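# Place the plastic panel flat inside the gray tray

## Task

Get the plastic panel into the gray tray so it lies flat on the tray floor and stays there without the robot holding it. Then release it and pull the tool away.

## Robot and tools

Robot: one seven-joint arm (xArm7) carrying a suction cup instead of fingers. The controlled point is the cup point, the centre of the cup rim when nothing presses on it. The cup opens along the cup point's own +z axis. About 7 cm back from the rim the tool widens to roughly 8 cm sideways, body and wrist camera included, so leave room around it near walls such as the tray sides.

Scene frame: origin on the table surface straight below the arm base, +z up, +x forward, +y to the left when facing along +x. Result lines report the cup point in this frame: end_effector_position in metres, end_effector_quat_wxyz, plus linear (m/s) and angular (rad/s) velocity. At long reach the printed position may be a little off.

execute_actions takes "actions", a list holding zero or one item, and an optional "pictures" boolean. An empty list just returns the current state. An action item is {"rows": [...], "steps": n}, with 1 to 15 rows and steps at most 15 (default 15). Each control step lasts 1/30 s and uses one row; if there are fewer rows than steps, the final row repeats. A wait item is {"steps": n} with n up to 300, counted from the previous result, so thinking time is included. A refused call moves nothing.

A row is seven numbers, each from -1 to 1: dx, dy, dz, rx, ry, rz, suction. The first six form an offset, not a pose. They are expressed in the cup point's own axes and measured from the cup point pose in the latest result that showed it. Before any such result exists in the scene, and for any later call within the same reply, the base is where the robot stands when the action begins. Every row in a call is measured from that same base, not from the row before. A value of 1.0 means 0.6 m for dx, dy, dz and 180 degrees for the rotation; rx, ry, rz are a single rotation vector. All-zero offsets return the arm to the base pose, so they do not hold still.

Suction (seventh number): 1 asks for full vacuum, about 55 kPa under ambient; a smaller value asks for that share; 0.05 or less switches it off. It stays at whatever was last sent.

move: "target" is one seven-number row with the same meaning and base as above; "speed" is the top path speed in m/s, from 0.002 to 0.5, default 0.25, with rotation capped at twice that value in rad/s. The cup point follows a straight path lasting 0.5 to 10 s (a longer one is cut off after 10 s), turning the shorter way. Obstacles are ignored, the arm can lag, stray or overshoot the speed, mostly when nearly straight. The suction value is sent at the start and not waited on. The result adds a move: line giving the ending (done, off_target, moving, held, fault), any limits (paced = the sent pose was clipped; held = some steps blocked, after which motion can jump fast) and the remaining distance to target. Faster moves and targets set deeper past contact press harder.

wait: "seconds", 0 to 10; nothing new is sent. zoom_image: "camera" (cam_head_left, cam_head_right or cam_wrist) and "region" [x0, y0, x1, y1] in pixels, top-left origin, no larger than 504 by 504.

Motion limits: each step the commanded pose is clipped to within 70 mm and 16 degrees of the measured pose, and position wins over orientation if both cannot be met. After an action the arm only continues to the last clipped pose, so check the reported pose and send the remainder. A Hand target line shows where the controller is heading. A pose unreachable line or HELD marks mean the clearance check altered or blocked what you sent; the mount under the base counts as arm. Joint ranges and load limits (waist and shoulder 44.5 N m, upper arm roll, elbow, forearm roll 26.7, wrist pitch and roll 17.8) are given; reaching a load limit causes a torque fault: the arm backs off, pauses 10 s and drops the rest of the call. Holding loads heats motors: MOTOR HOT appears from 65 °C, and at 80 °C an OVER-TEMPERATURE FAULT brakes the arm until it cools.

Gripping: switch suction on and press the 29 mm rim onto a smooth flat patch of the panel so the whole rim touches, clear of holes, seams and edges. suction_measured near 0 means no seal; a good seal settles within 0.15 of the request. part_present turns 1 at 0.50 and back to 0 below 0.45. Under vacuum the cup compresses, so the held part sits up to 10 mm nearer the tool. To release, set the panel down until it rests on the tray floor, turn suction off, then lift more than 15 mm away. If the cup seals onto the table, turn suction off to free it.

Avoid dropping the panel, slamming into things, hard pushes, and anything leaving the table. Loose objects may occasionally get nudged by an outside push, so recheck before finishing.

Each tool is called after "Request:" as name([rows], argument=value, ...), one row to a line, values as JSON.

## Session

Request:
execute_actions(actions=[])

Scene clock: 0.00 s of 4800.00 s.
end_effector_position=(+0.3954, +0.0121, +0.3242) suction_measured=0.00 part_present=0 end_effector_quat_wxyz=(+0.007, -0.016, +1.000, -0.001) end_effector_velocity=(+0.000, -0.000, +0.000) end_effector_angular_velocity=(+0.000, -0.001, -0.001)
Joint positions: [ 0.003 -0.251 -0.003  0.916 -0.002  1.168  2.355]
Joint velocities: [ 0.    -0.    -0.001  0.001 -0.    -0.    -0.   ]
Motor temperatures (°C, as the motors report them): [35 35 36 39 35 37 38]
Hand target: +0.395, +0.012, +0.324; +0.007, -0.016, +1.000, -0.001

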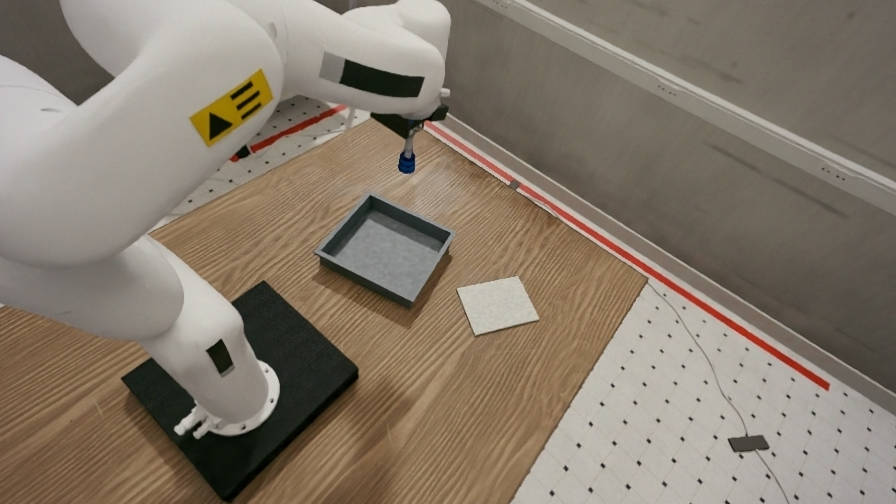

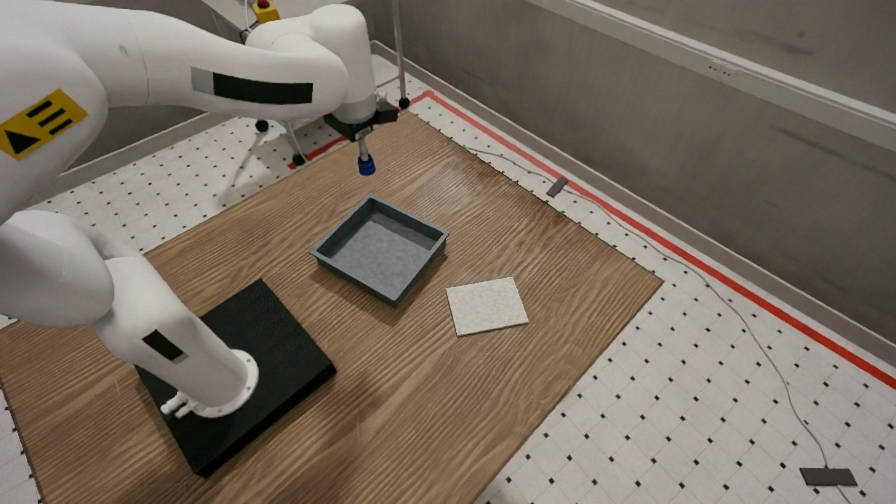

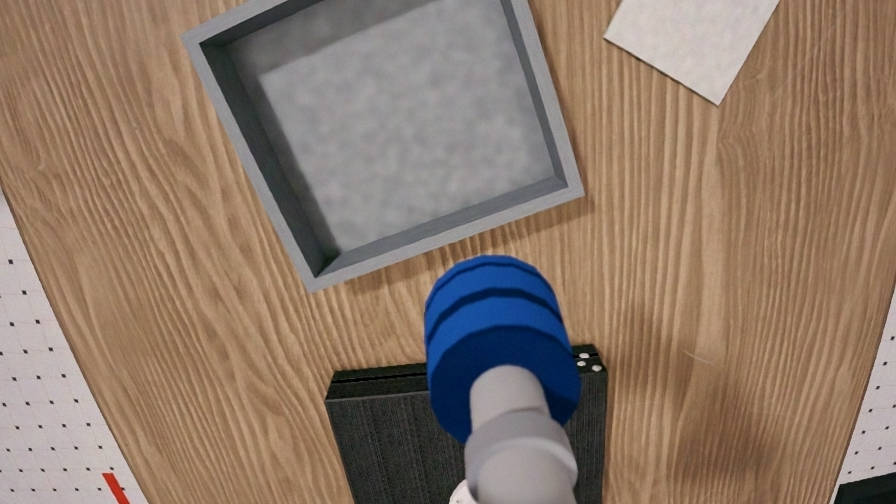

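Request:
move(target=[-0.18,-0.367,0.3,0,0,0,0])

Scene clock: 10.70 s of 4800.00 s.
end_effector_position=(+0.5125, -0.2042, +0.1469) suction_measured=0.00 part_present=0 end_effector_quat_wxyz=(+0.007, -0.017, +1.000, -0.002) end_effector_velocity=(-0.004, -0.003, -0.005) end_effector_angular_velocity=(+0.001, +0.010, -0.006)
Joint positions: [-0.239  0.471 -0.186  1.261  0.114  0.8    1.868]
Joint velocities: [-0.003  0.008 -0.003 -0.003  0.    -0.001 -0.   ]
Motor temperatures (°C, as the motors report them): [35 35 36 40 35 38 38]
Hand target: +0.512, -0.205, +0.146; +0.006, -0.017, +1.000, -0.002
Off the commanded pose: 0.001 m, 0 deg.
After step 90, 6.00 s passed at rest.
move: done
camera_calibration (this result's frames):
cam_wrist: T_world_to_cam=[[-0.078874, -0.9967, 0.0191995, -0.162728], [-0.928918, 0.0804725, 0.361435, 0.452621], [-0.361787, 0.010673, -0.9322, 0.429975], [0, 0, 0, 1]] pos_world=[0.563172, -0.203204, 0.240353]

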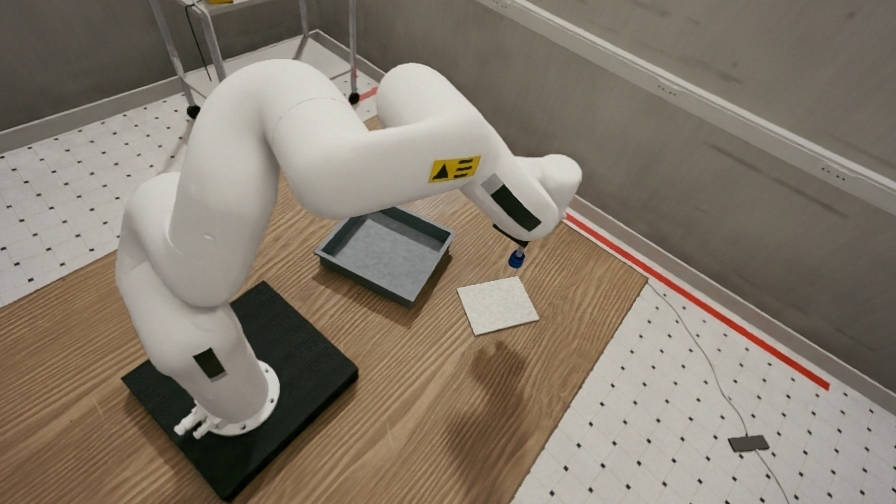

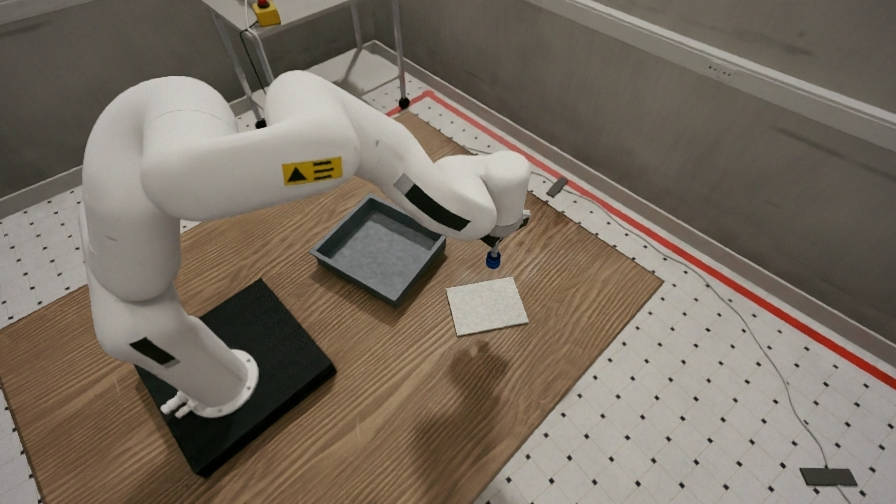

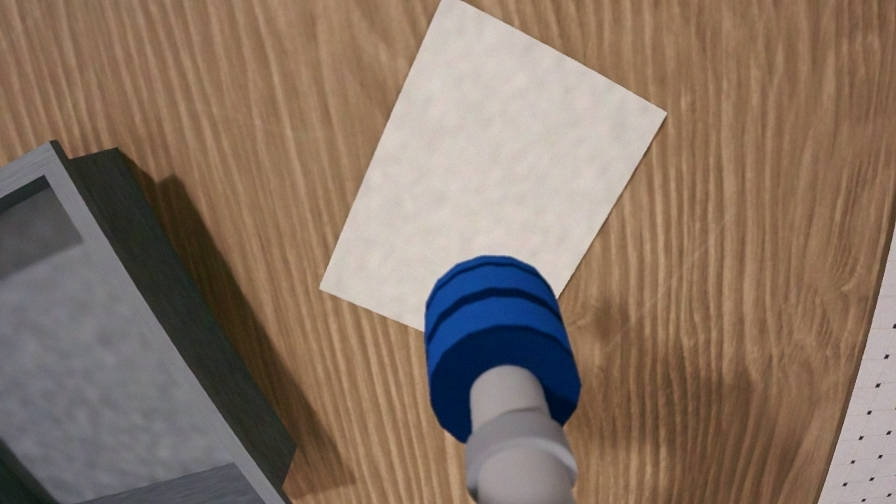

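Request:
move(target=[0,-0.013,0.2,0,0,0,1])

Request:
move(target=[0,0,0.05,0,0,0,1], speed=0.03)

Scene clock: 21.90 s of 4800.00 s.
end_effector_position=(+0.5148, -0.2122, +0.0278) suction_measured=0.00 part_present=0 end_effector_quat_wxyz=(+0.007, -0.017, +1.000, -0.002) end_effector_velocity=(-0.005, +0.003, -0.007) end_effector_angular_velocity=(+0.005, +0.014, +0.002)
Joint positions: [-0.279  0.731 -0.147  1.284  0.178  0.564  1.813]
Joint velocities: [ 0.001  0.009  0.001 -0.007  0.    -0.001 -0.   ]
Motor temperatures (°C, as the motors report them): [35 35 36 40 35 38 38]
Hand target: +0.514, -0.212, +0.027; +0.007, -0.017, +1.000, -0.002
Off the commanded pose: 0.001 m, 0 deg.
After step 90, 7.23 s passed at rest.
move: done
camera_calibration (this result's frames):
cam_wrist: T_world_to_cam=[[-0.0782027, -0.996739, 0.0198834, -0.168618], [-0.929369, 0.0801055, 0.360356, 0.498689], [-0.360773, 0.00970175, -0.932603, 0.319184], [0, 0, 0, 1]] pos_world=[0.565433, -0.211113, 0.121319]

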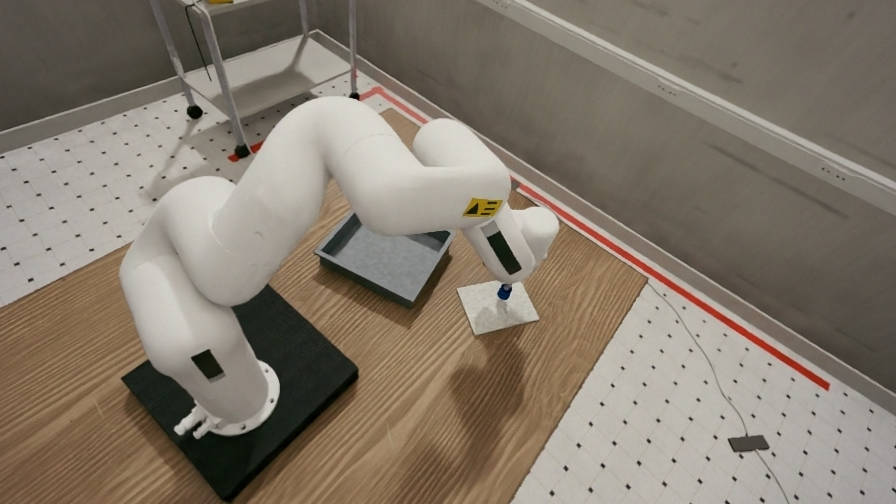

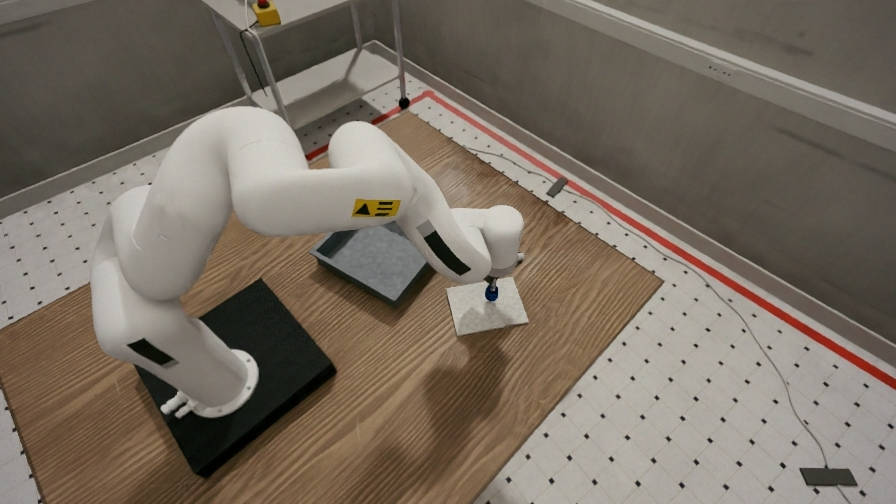

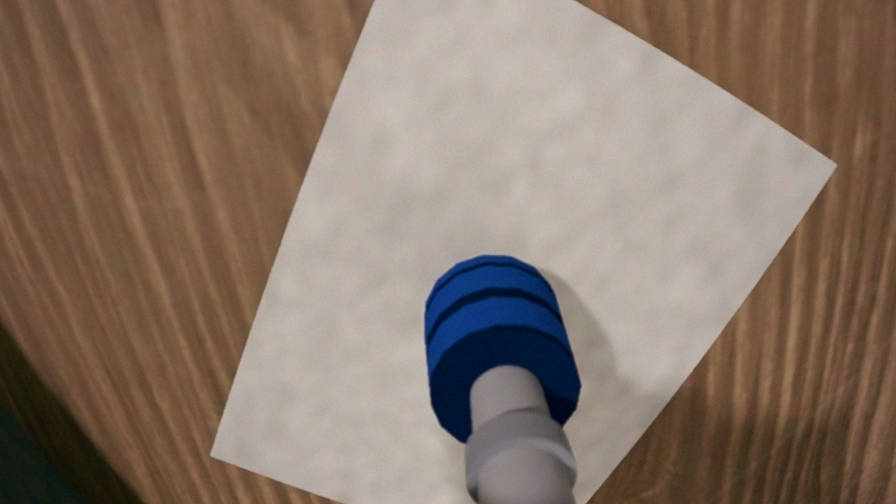

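Scene clock: 23.13 s of 4800.00 s.
end_effector_position=(+0.5153, -0.2123, -0.0020) suction_measured=0.78 part_present=1 end_effector_quat_wxyz=(+0.007, -0.017, +1.000, -0.002) end_effector_velocity=(+0.004, -0.001, +0.004) end_effector_angular_velocity=(-0.003, -0.009, +0.000)
Joint positions: [-0.289  0.804 -0.133  1.307  0.19   0.514  1.805]
Joint velocities: [ 0.    -0.004  0.     0.004  0.    -0.001  0.   ]
Motor temperatures (°C, as the motors report them): [35 35 36 40 35 38 38]
Hand target: +0.515, -0.212, -0.002; +0.007, -0.017, +1.000, -0.002
Off the commanded pose: 0.000 m, 0 deg.
move: done
camera_calibration (this result's frames):
cam_wrist: T_world_to_cam=[[-0.0780423, -0.996749, 0.0200253, -0.16815], [-0.929406, 0.0800079, 0.360281, 0.509926], [-0.360712, 0.00950552, -0.932629, 0.291453], [0, 0, 0, 1]] pos_world=[0.565936, -0.211171, 0.0914678]

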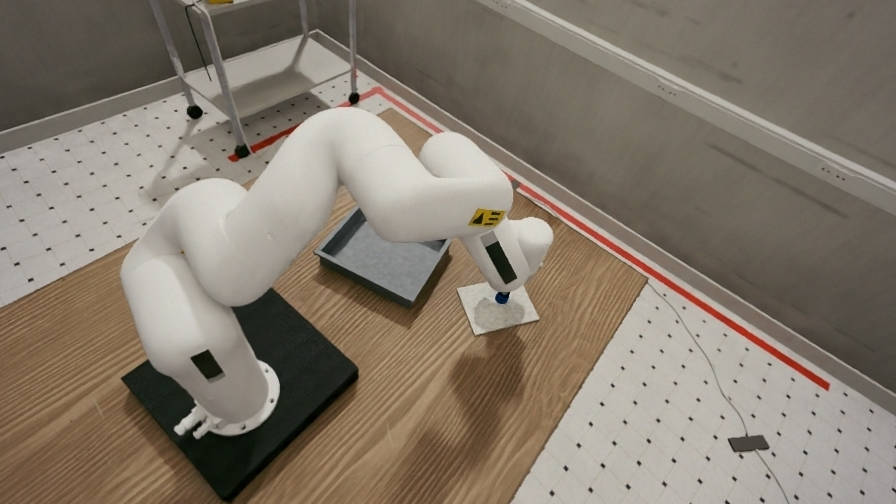

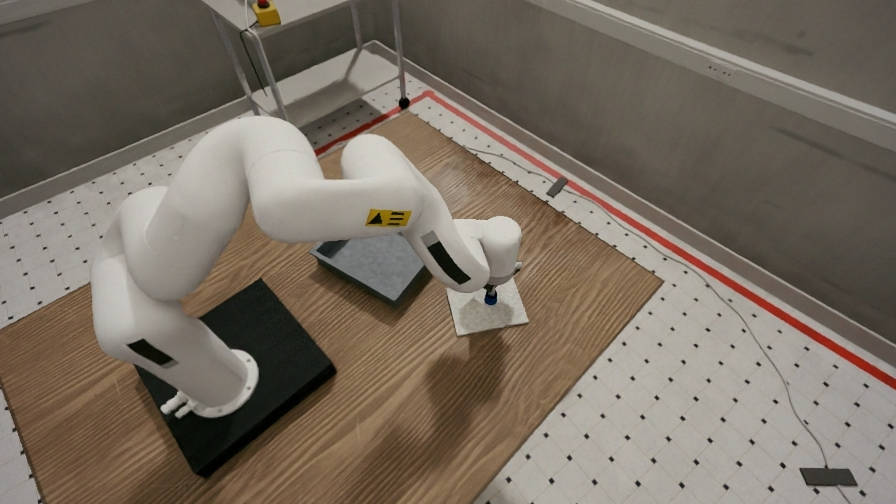

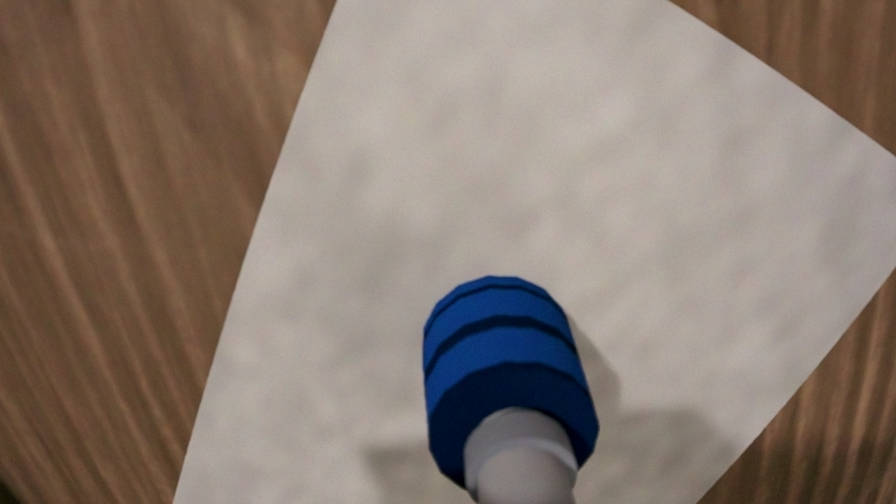

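Request:
move(target=[0,0,-0.25,0,0,0,1], speed=0.15)

Request:
move(target=[0.155,0.46,0,0,0,0.27,1])

Scene clock: 28.63 s of 4800.00 s.
end_effector_position=(+0.5127, -0.2120, +0.1472) suction_measured=1.00 part_present=1 end_effector_quat_wxyz=(+0.007, -0.017, +1.000, -0.002) end_effector_velocity=(+0.003, -0.004, +0.006) end_effector_angular_velocity=(-0.005, -0.012, -0.004)
Joint positions: [-0.249  0.48  -0.19   1.275  0.118  0.806  1.853]
Joint velocities: [-0.003 -0.007 -0.002  0.007 -0.     0.001 -0.   ]
Motor temperatures (°C, as the motors report them): [35 35 36 40 35 38 38]
Hand target: +0.513, -0.212, +0.148; +0.007, -0.017, +1.000, -0.002
Off the commanded pose: 0.001 m, 0 deg.
move: done
camera_calibration (this result's frames):
cam_wrist: T_world_to_cam=[[-0.0788297, -0.996701, 0.0193288, -0.170501], [-0.929038, 0.0804815, 0.361124, 0.453535], [-0.361488, 0.0105101, -0.932317, 0.43024], [0, 0, 0, 1]] pos_world=[0.563437, -0.210962, 0.240634]

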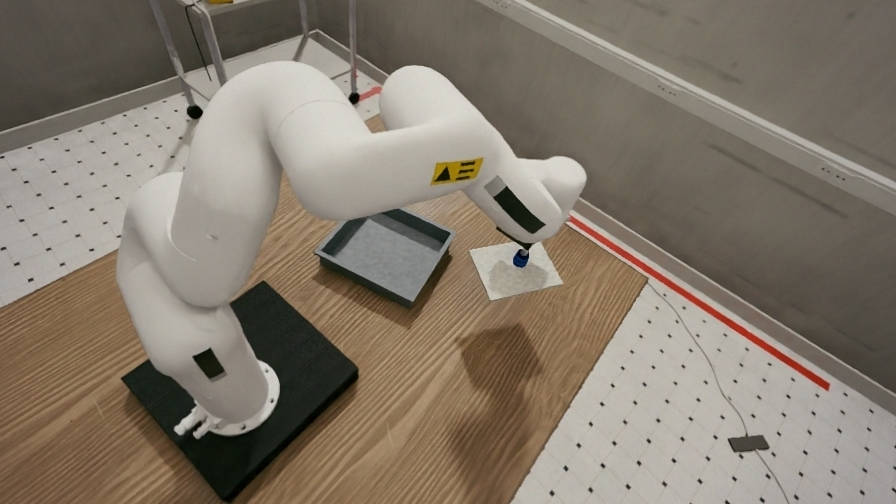

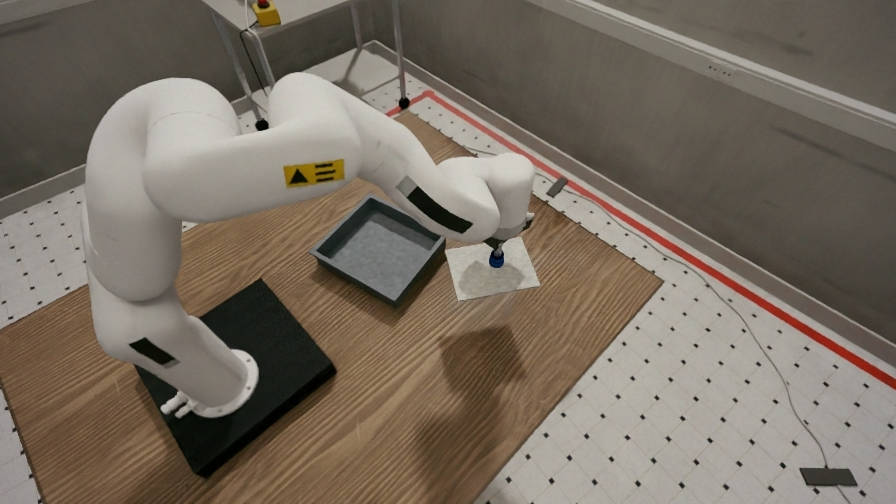

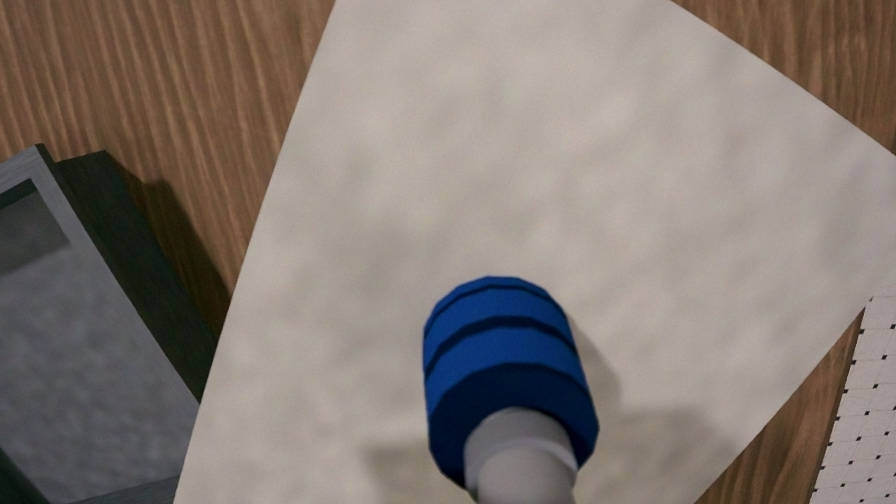

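Scene clock: 30.73 s of 4800.00 s.
end_effector_position=(+0.4113, +0.0600, +0.1453) suction_measured=0.98 part_present=1 end_effector_quat_wxyz=(+0.007, +0.397, +0.918, +0.002) end_effector_velocity=(-0.001, +0.004, -0.000) end_effector_angular_velocity=(-0.000, +0.002, +0.007)
Joint positions: [ 0.231  0.089 -0.116  0.711  0.014  0.623  3.306]
Joint velocities: [ 0.004 -0.     0.005 -0.001 -0.001  0.001  0.003]
Motor temperatures (°C, as the motors report them): [35 35 36 40 35 38 38]
Hand target: +0.411, +0.061, +0.145; +0.007, +0.396, +0.918, +0.002
Off the commanded pose: 0.001 m, 0 deg.
move: done
camera_calibration (this result's frames):
cam_wrist: T_world_to_cam=[[-0.800477, -0.599325, 0.00680888, 0.367416], [-0.55626, 0.747093, 0.363905, 0.144338], [-0.223184, 0.28751, -0.931411, 0.315279], [0, 0, 0, 1]] pos_world=[0.444763, 0.0217211, 0.238628]

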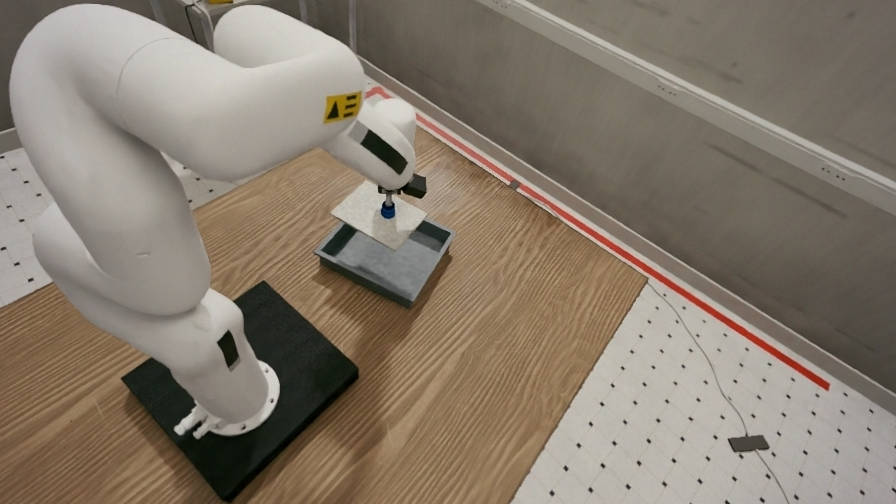

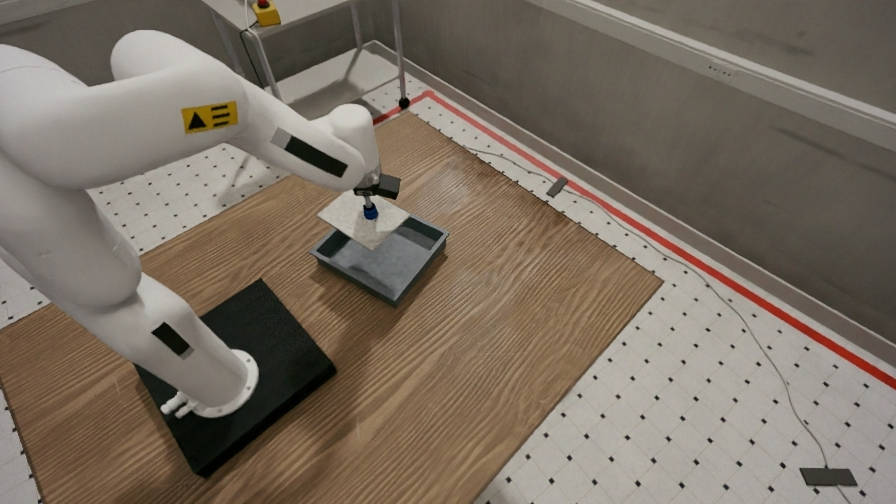

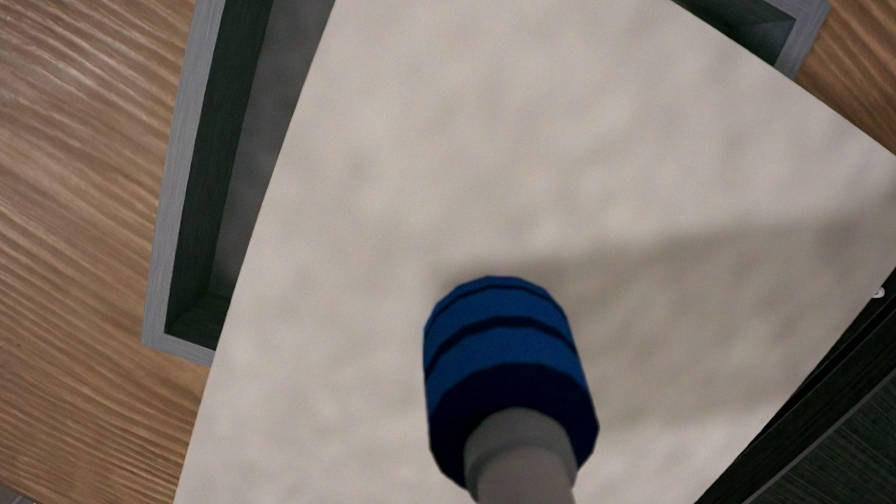

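Request:
move(target=[-0.006,0.021,0.12,0,0,0.02,1], speed=0.1)

Scene clock: 38.50 s of 4800.00 s.
end_effector_position=(+0.4242, +0.0659, +0.0740) suction_measured=1.00 part_present=1 end_effector_quat_wxyz=(+0.008, +0.425, +0.905, +0.002) end_effector_velocity=(-0.003, +0.000, -0.003) end_effector_angular_velocity=(-0.001, +0.007, +0.001)
Joint positions: [ 0.232  0.317 -0.1    0.743  0.069  0.428  3.338]
Joint velocities: [ 0.     0.004  0.001 -0.003  0.     0.001 -0.   ]
Motor temperatures (°C, as the motors report them): [35 35 36 40 35 38 38]
Hand target: +0.424, +0.066, +0.074; +0.007, +0.425, +0.905, +0.002
Off the commanded pose: 0.001 m, 0 deg.
move: done
camera_calibration (this result's frames):
cam_wrist: T_world_to_cam=[[-0.836425, -0.548053, 0.00549367, 0.393724], [-0.508806, 0.780175, 0.363928, 0.150808], [-0.203738, 0.301603, -0.931411, 0.240928], [0, 0, 0, 1]] pos_world=[0.45514, 0.0254603, 0.167357]

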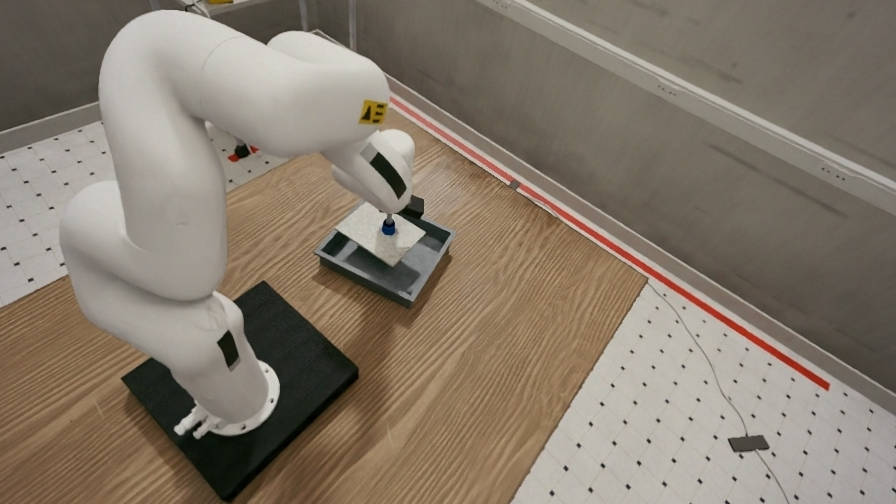

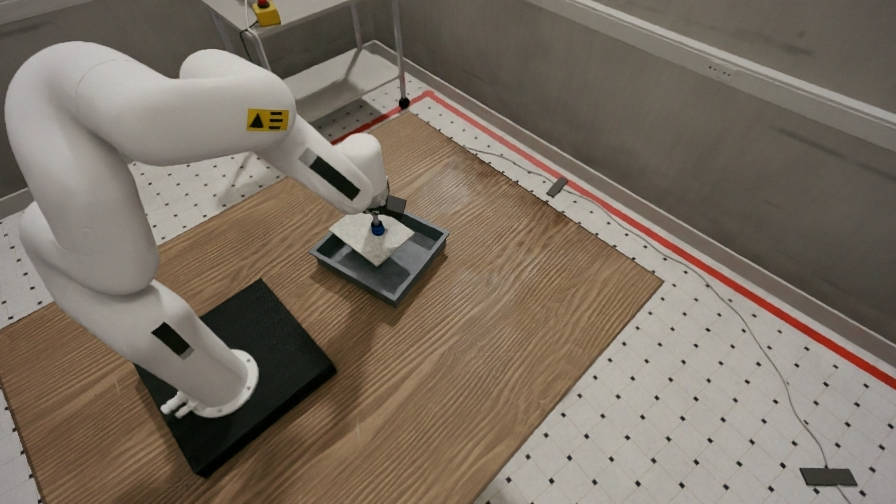

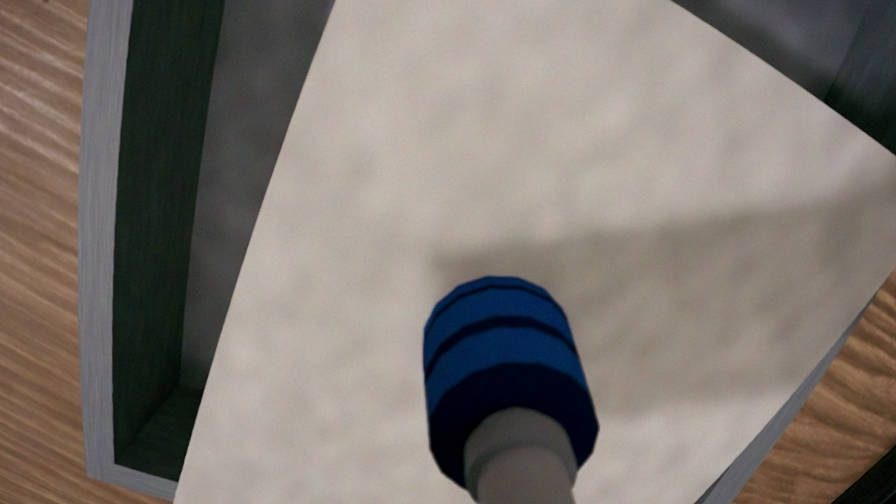

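Request:
move(target=[0,0.017,0.05,0,0,0,1], speed=0.05)

Request:
move(target=[0,0,0.055,0,0,0,1], speed=0.03)

Request:
zoom_image(camera="cam_head_left", region=[290,170,490,320])

Scene clock: 47.37 s of 4800.00 s.
end_effector_position=(+0.4327, +0.0722, +0.0444) suction_measured=1.00 part_present=1 end_effector_quat_wxyz=(+0.008, +0.425, +0.905, +0.002) end_effector_velocity=(+0.002, -0.000, +0.002) end_effector_angular_velocity=(+0.001, -0.005, -0.001)
Joint positions: [ 0.229  0.425 -0.082  0.787  0.089  0.363  3.336]
Joint velocities: [ 0.    -0.002 -0.001  0.003  0.    -0.001 -0.   ]
Motor temperatures (°C, as the motors report them): [35 35 36 40 35 38 38]
Hand target: +0.433, +0.072, +0.044; +0.008, +0.425, +0.905, +0.002
Off the commanded pose: 0.000 m, 0 deg.
move: done
camera_calibration (this result's frames):
cam_wrist: T_world_to_cam=[[-0.836417, -0.548071, 0.00510836, 0.404518], [-0.50902, 0.78021, 0.363554, 0.16104], [-0.203239, 0.301483, -0.931559, 0.212977], [0, 0, 0, 1]] pos_world=[0.463604, 0.0318508, 0.137787]

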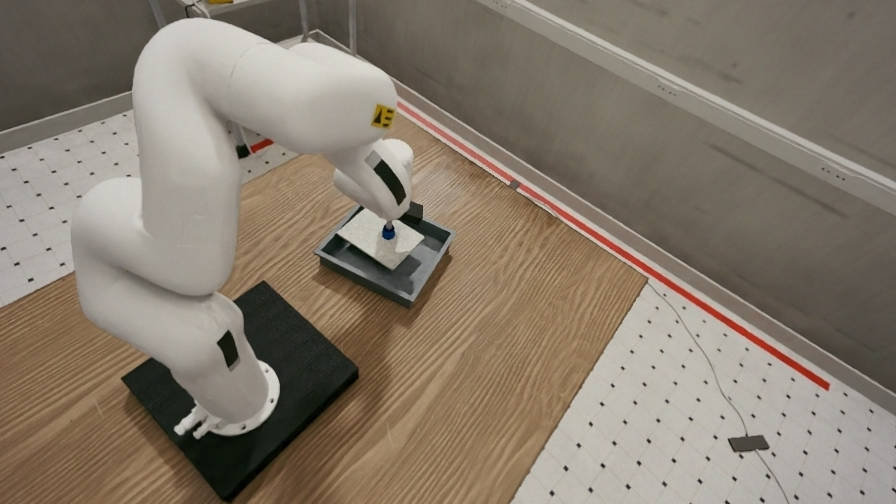

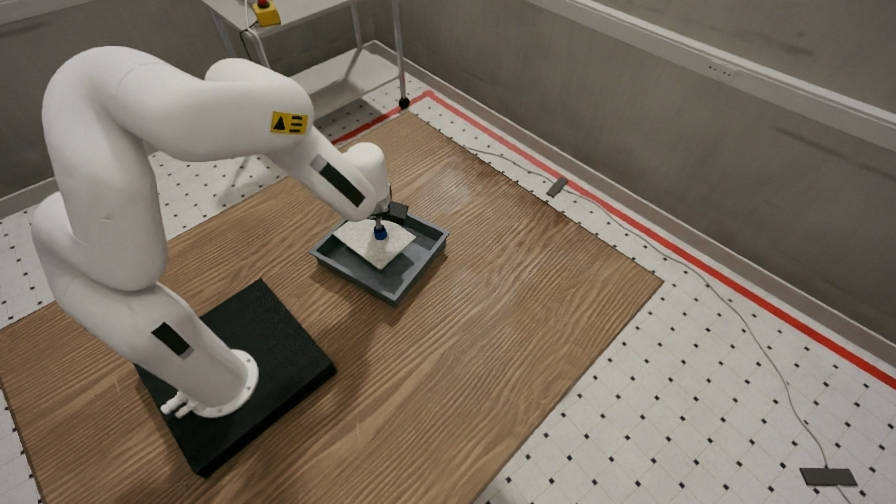

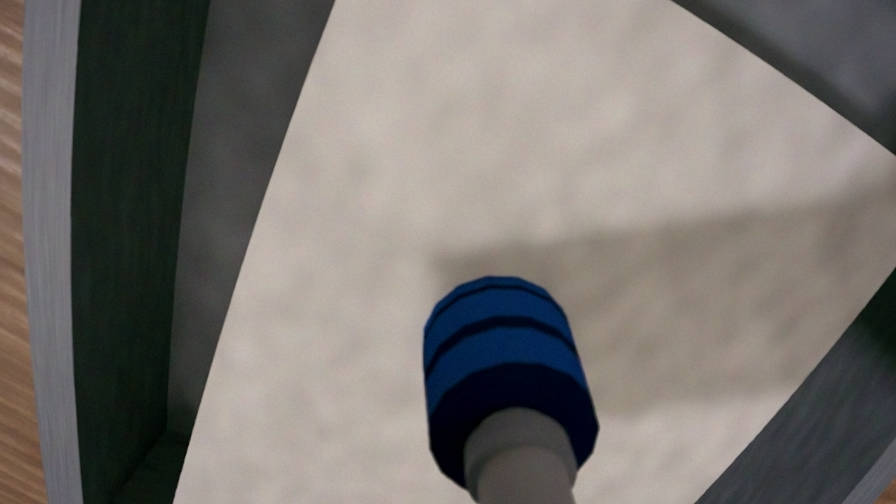

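Scene clock: 48.73 s of 4800.00 s.
end_effector_position=(+0.4334, +0.0722, +0.0116) suction_measured=1.00 part_present=1 end_effector_quat_wxyz=(+0.008, +0.425, +0.905, +0.002) end_effector_velocity=(+0.001, -0.000, +0.001) end_effector_angular_velocity=(+0.000, -0.002, -0.000)
Joint positions: [ 0.215  0.526 -0.064  0.809  0.105  0.284  3.323]
Joint velocities: [-0.    -0.002 -0.     0.001  0.     0.001 -0.   ]
Motor temperatures (°C, as the motors report them): [35 35 36 40 35 38 38]
Hand target: +0.433, +0.072, +0.011; +0.008, +0.425, +0.905, +0.002
Off the commanded pose: 0.000 m, 0 deg.
move: done
camera_calibration (this result's frames):
cam_wrist: T_world_to_cam=[[-0.836325, -0.548212, 0.00483246, 0.4052], [-0.509288, 0.780147, 0.363312, 0.17345], [-0.202942, 0.301386, -0.931655, 0.182474], [0, 0, 0, 1]] pos_world=[0.464246, 0.0318239, 0.105029]

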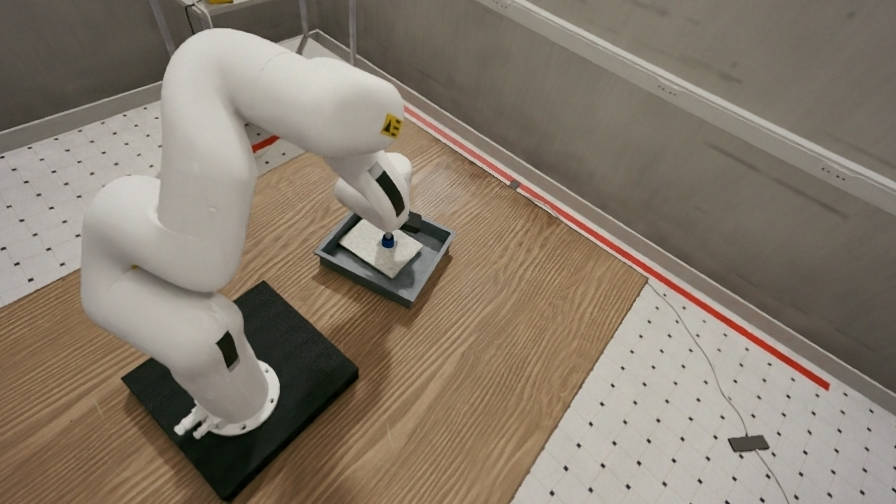

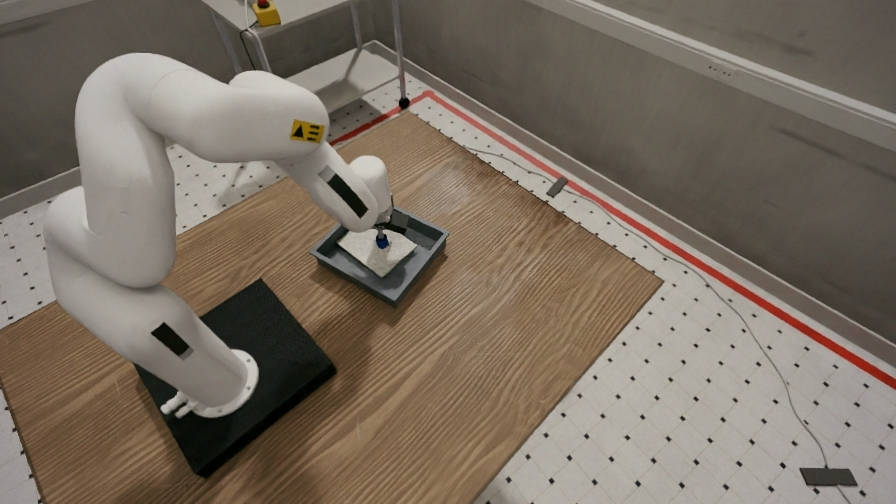

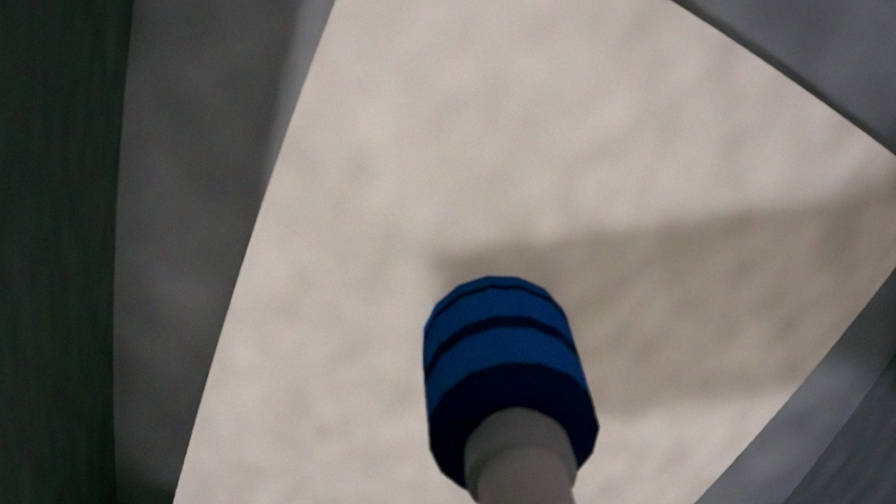

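Region (290, 170, 490, 320) of cam_head_left's 896x504 image, scaled by 2.520, with more detail than that image has; it fills the top 378 rows of this view, and the rest is white.

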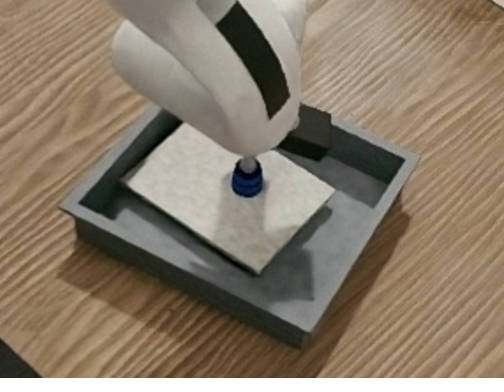

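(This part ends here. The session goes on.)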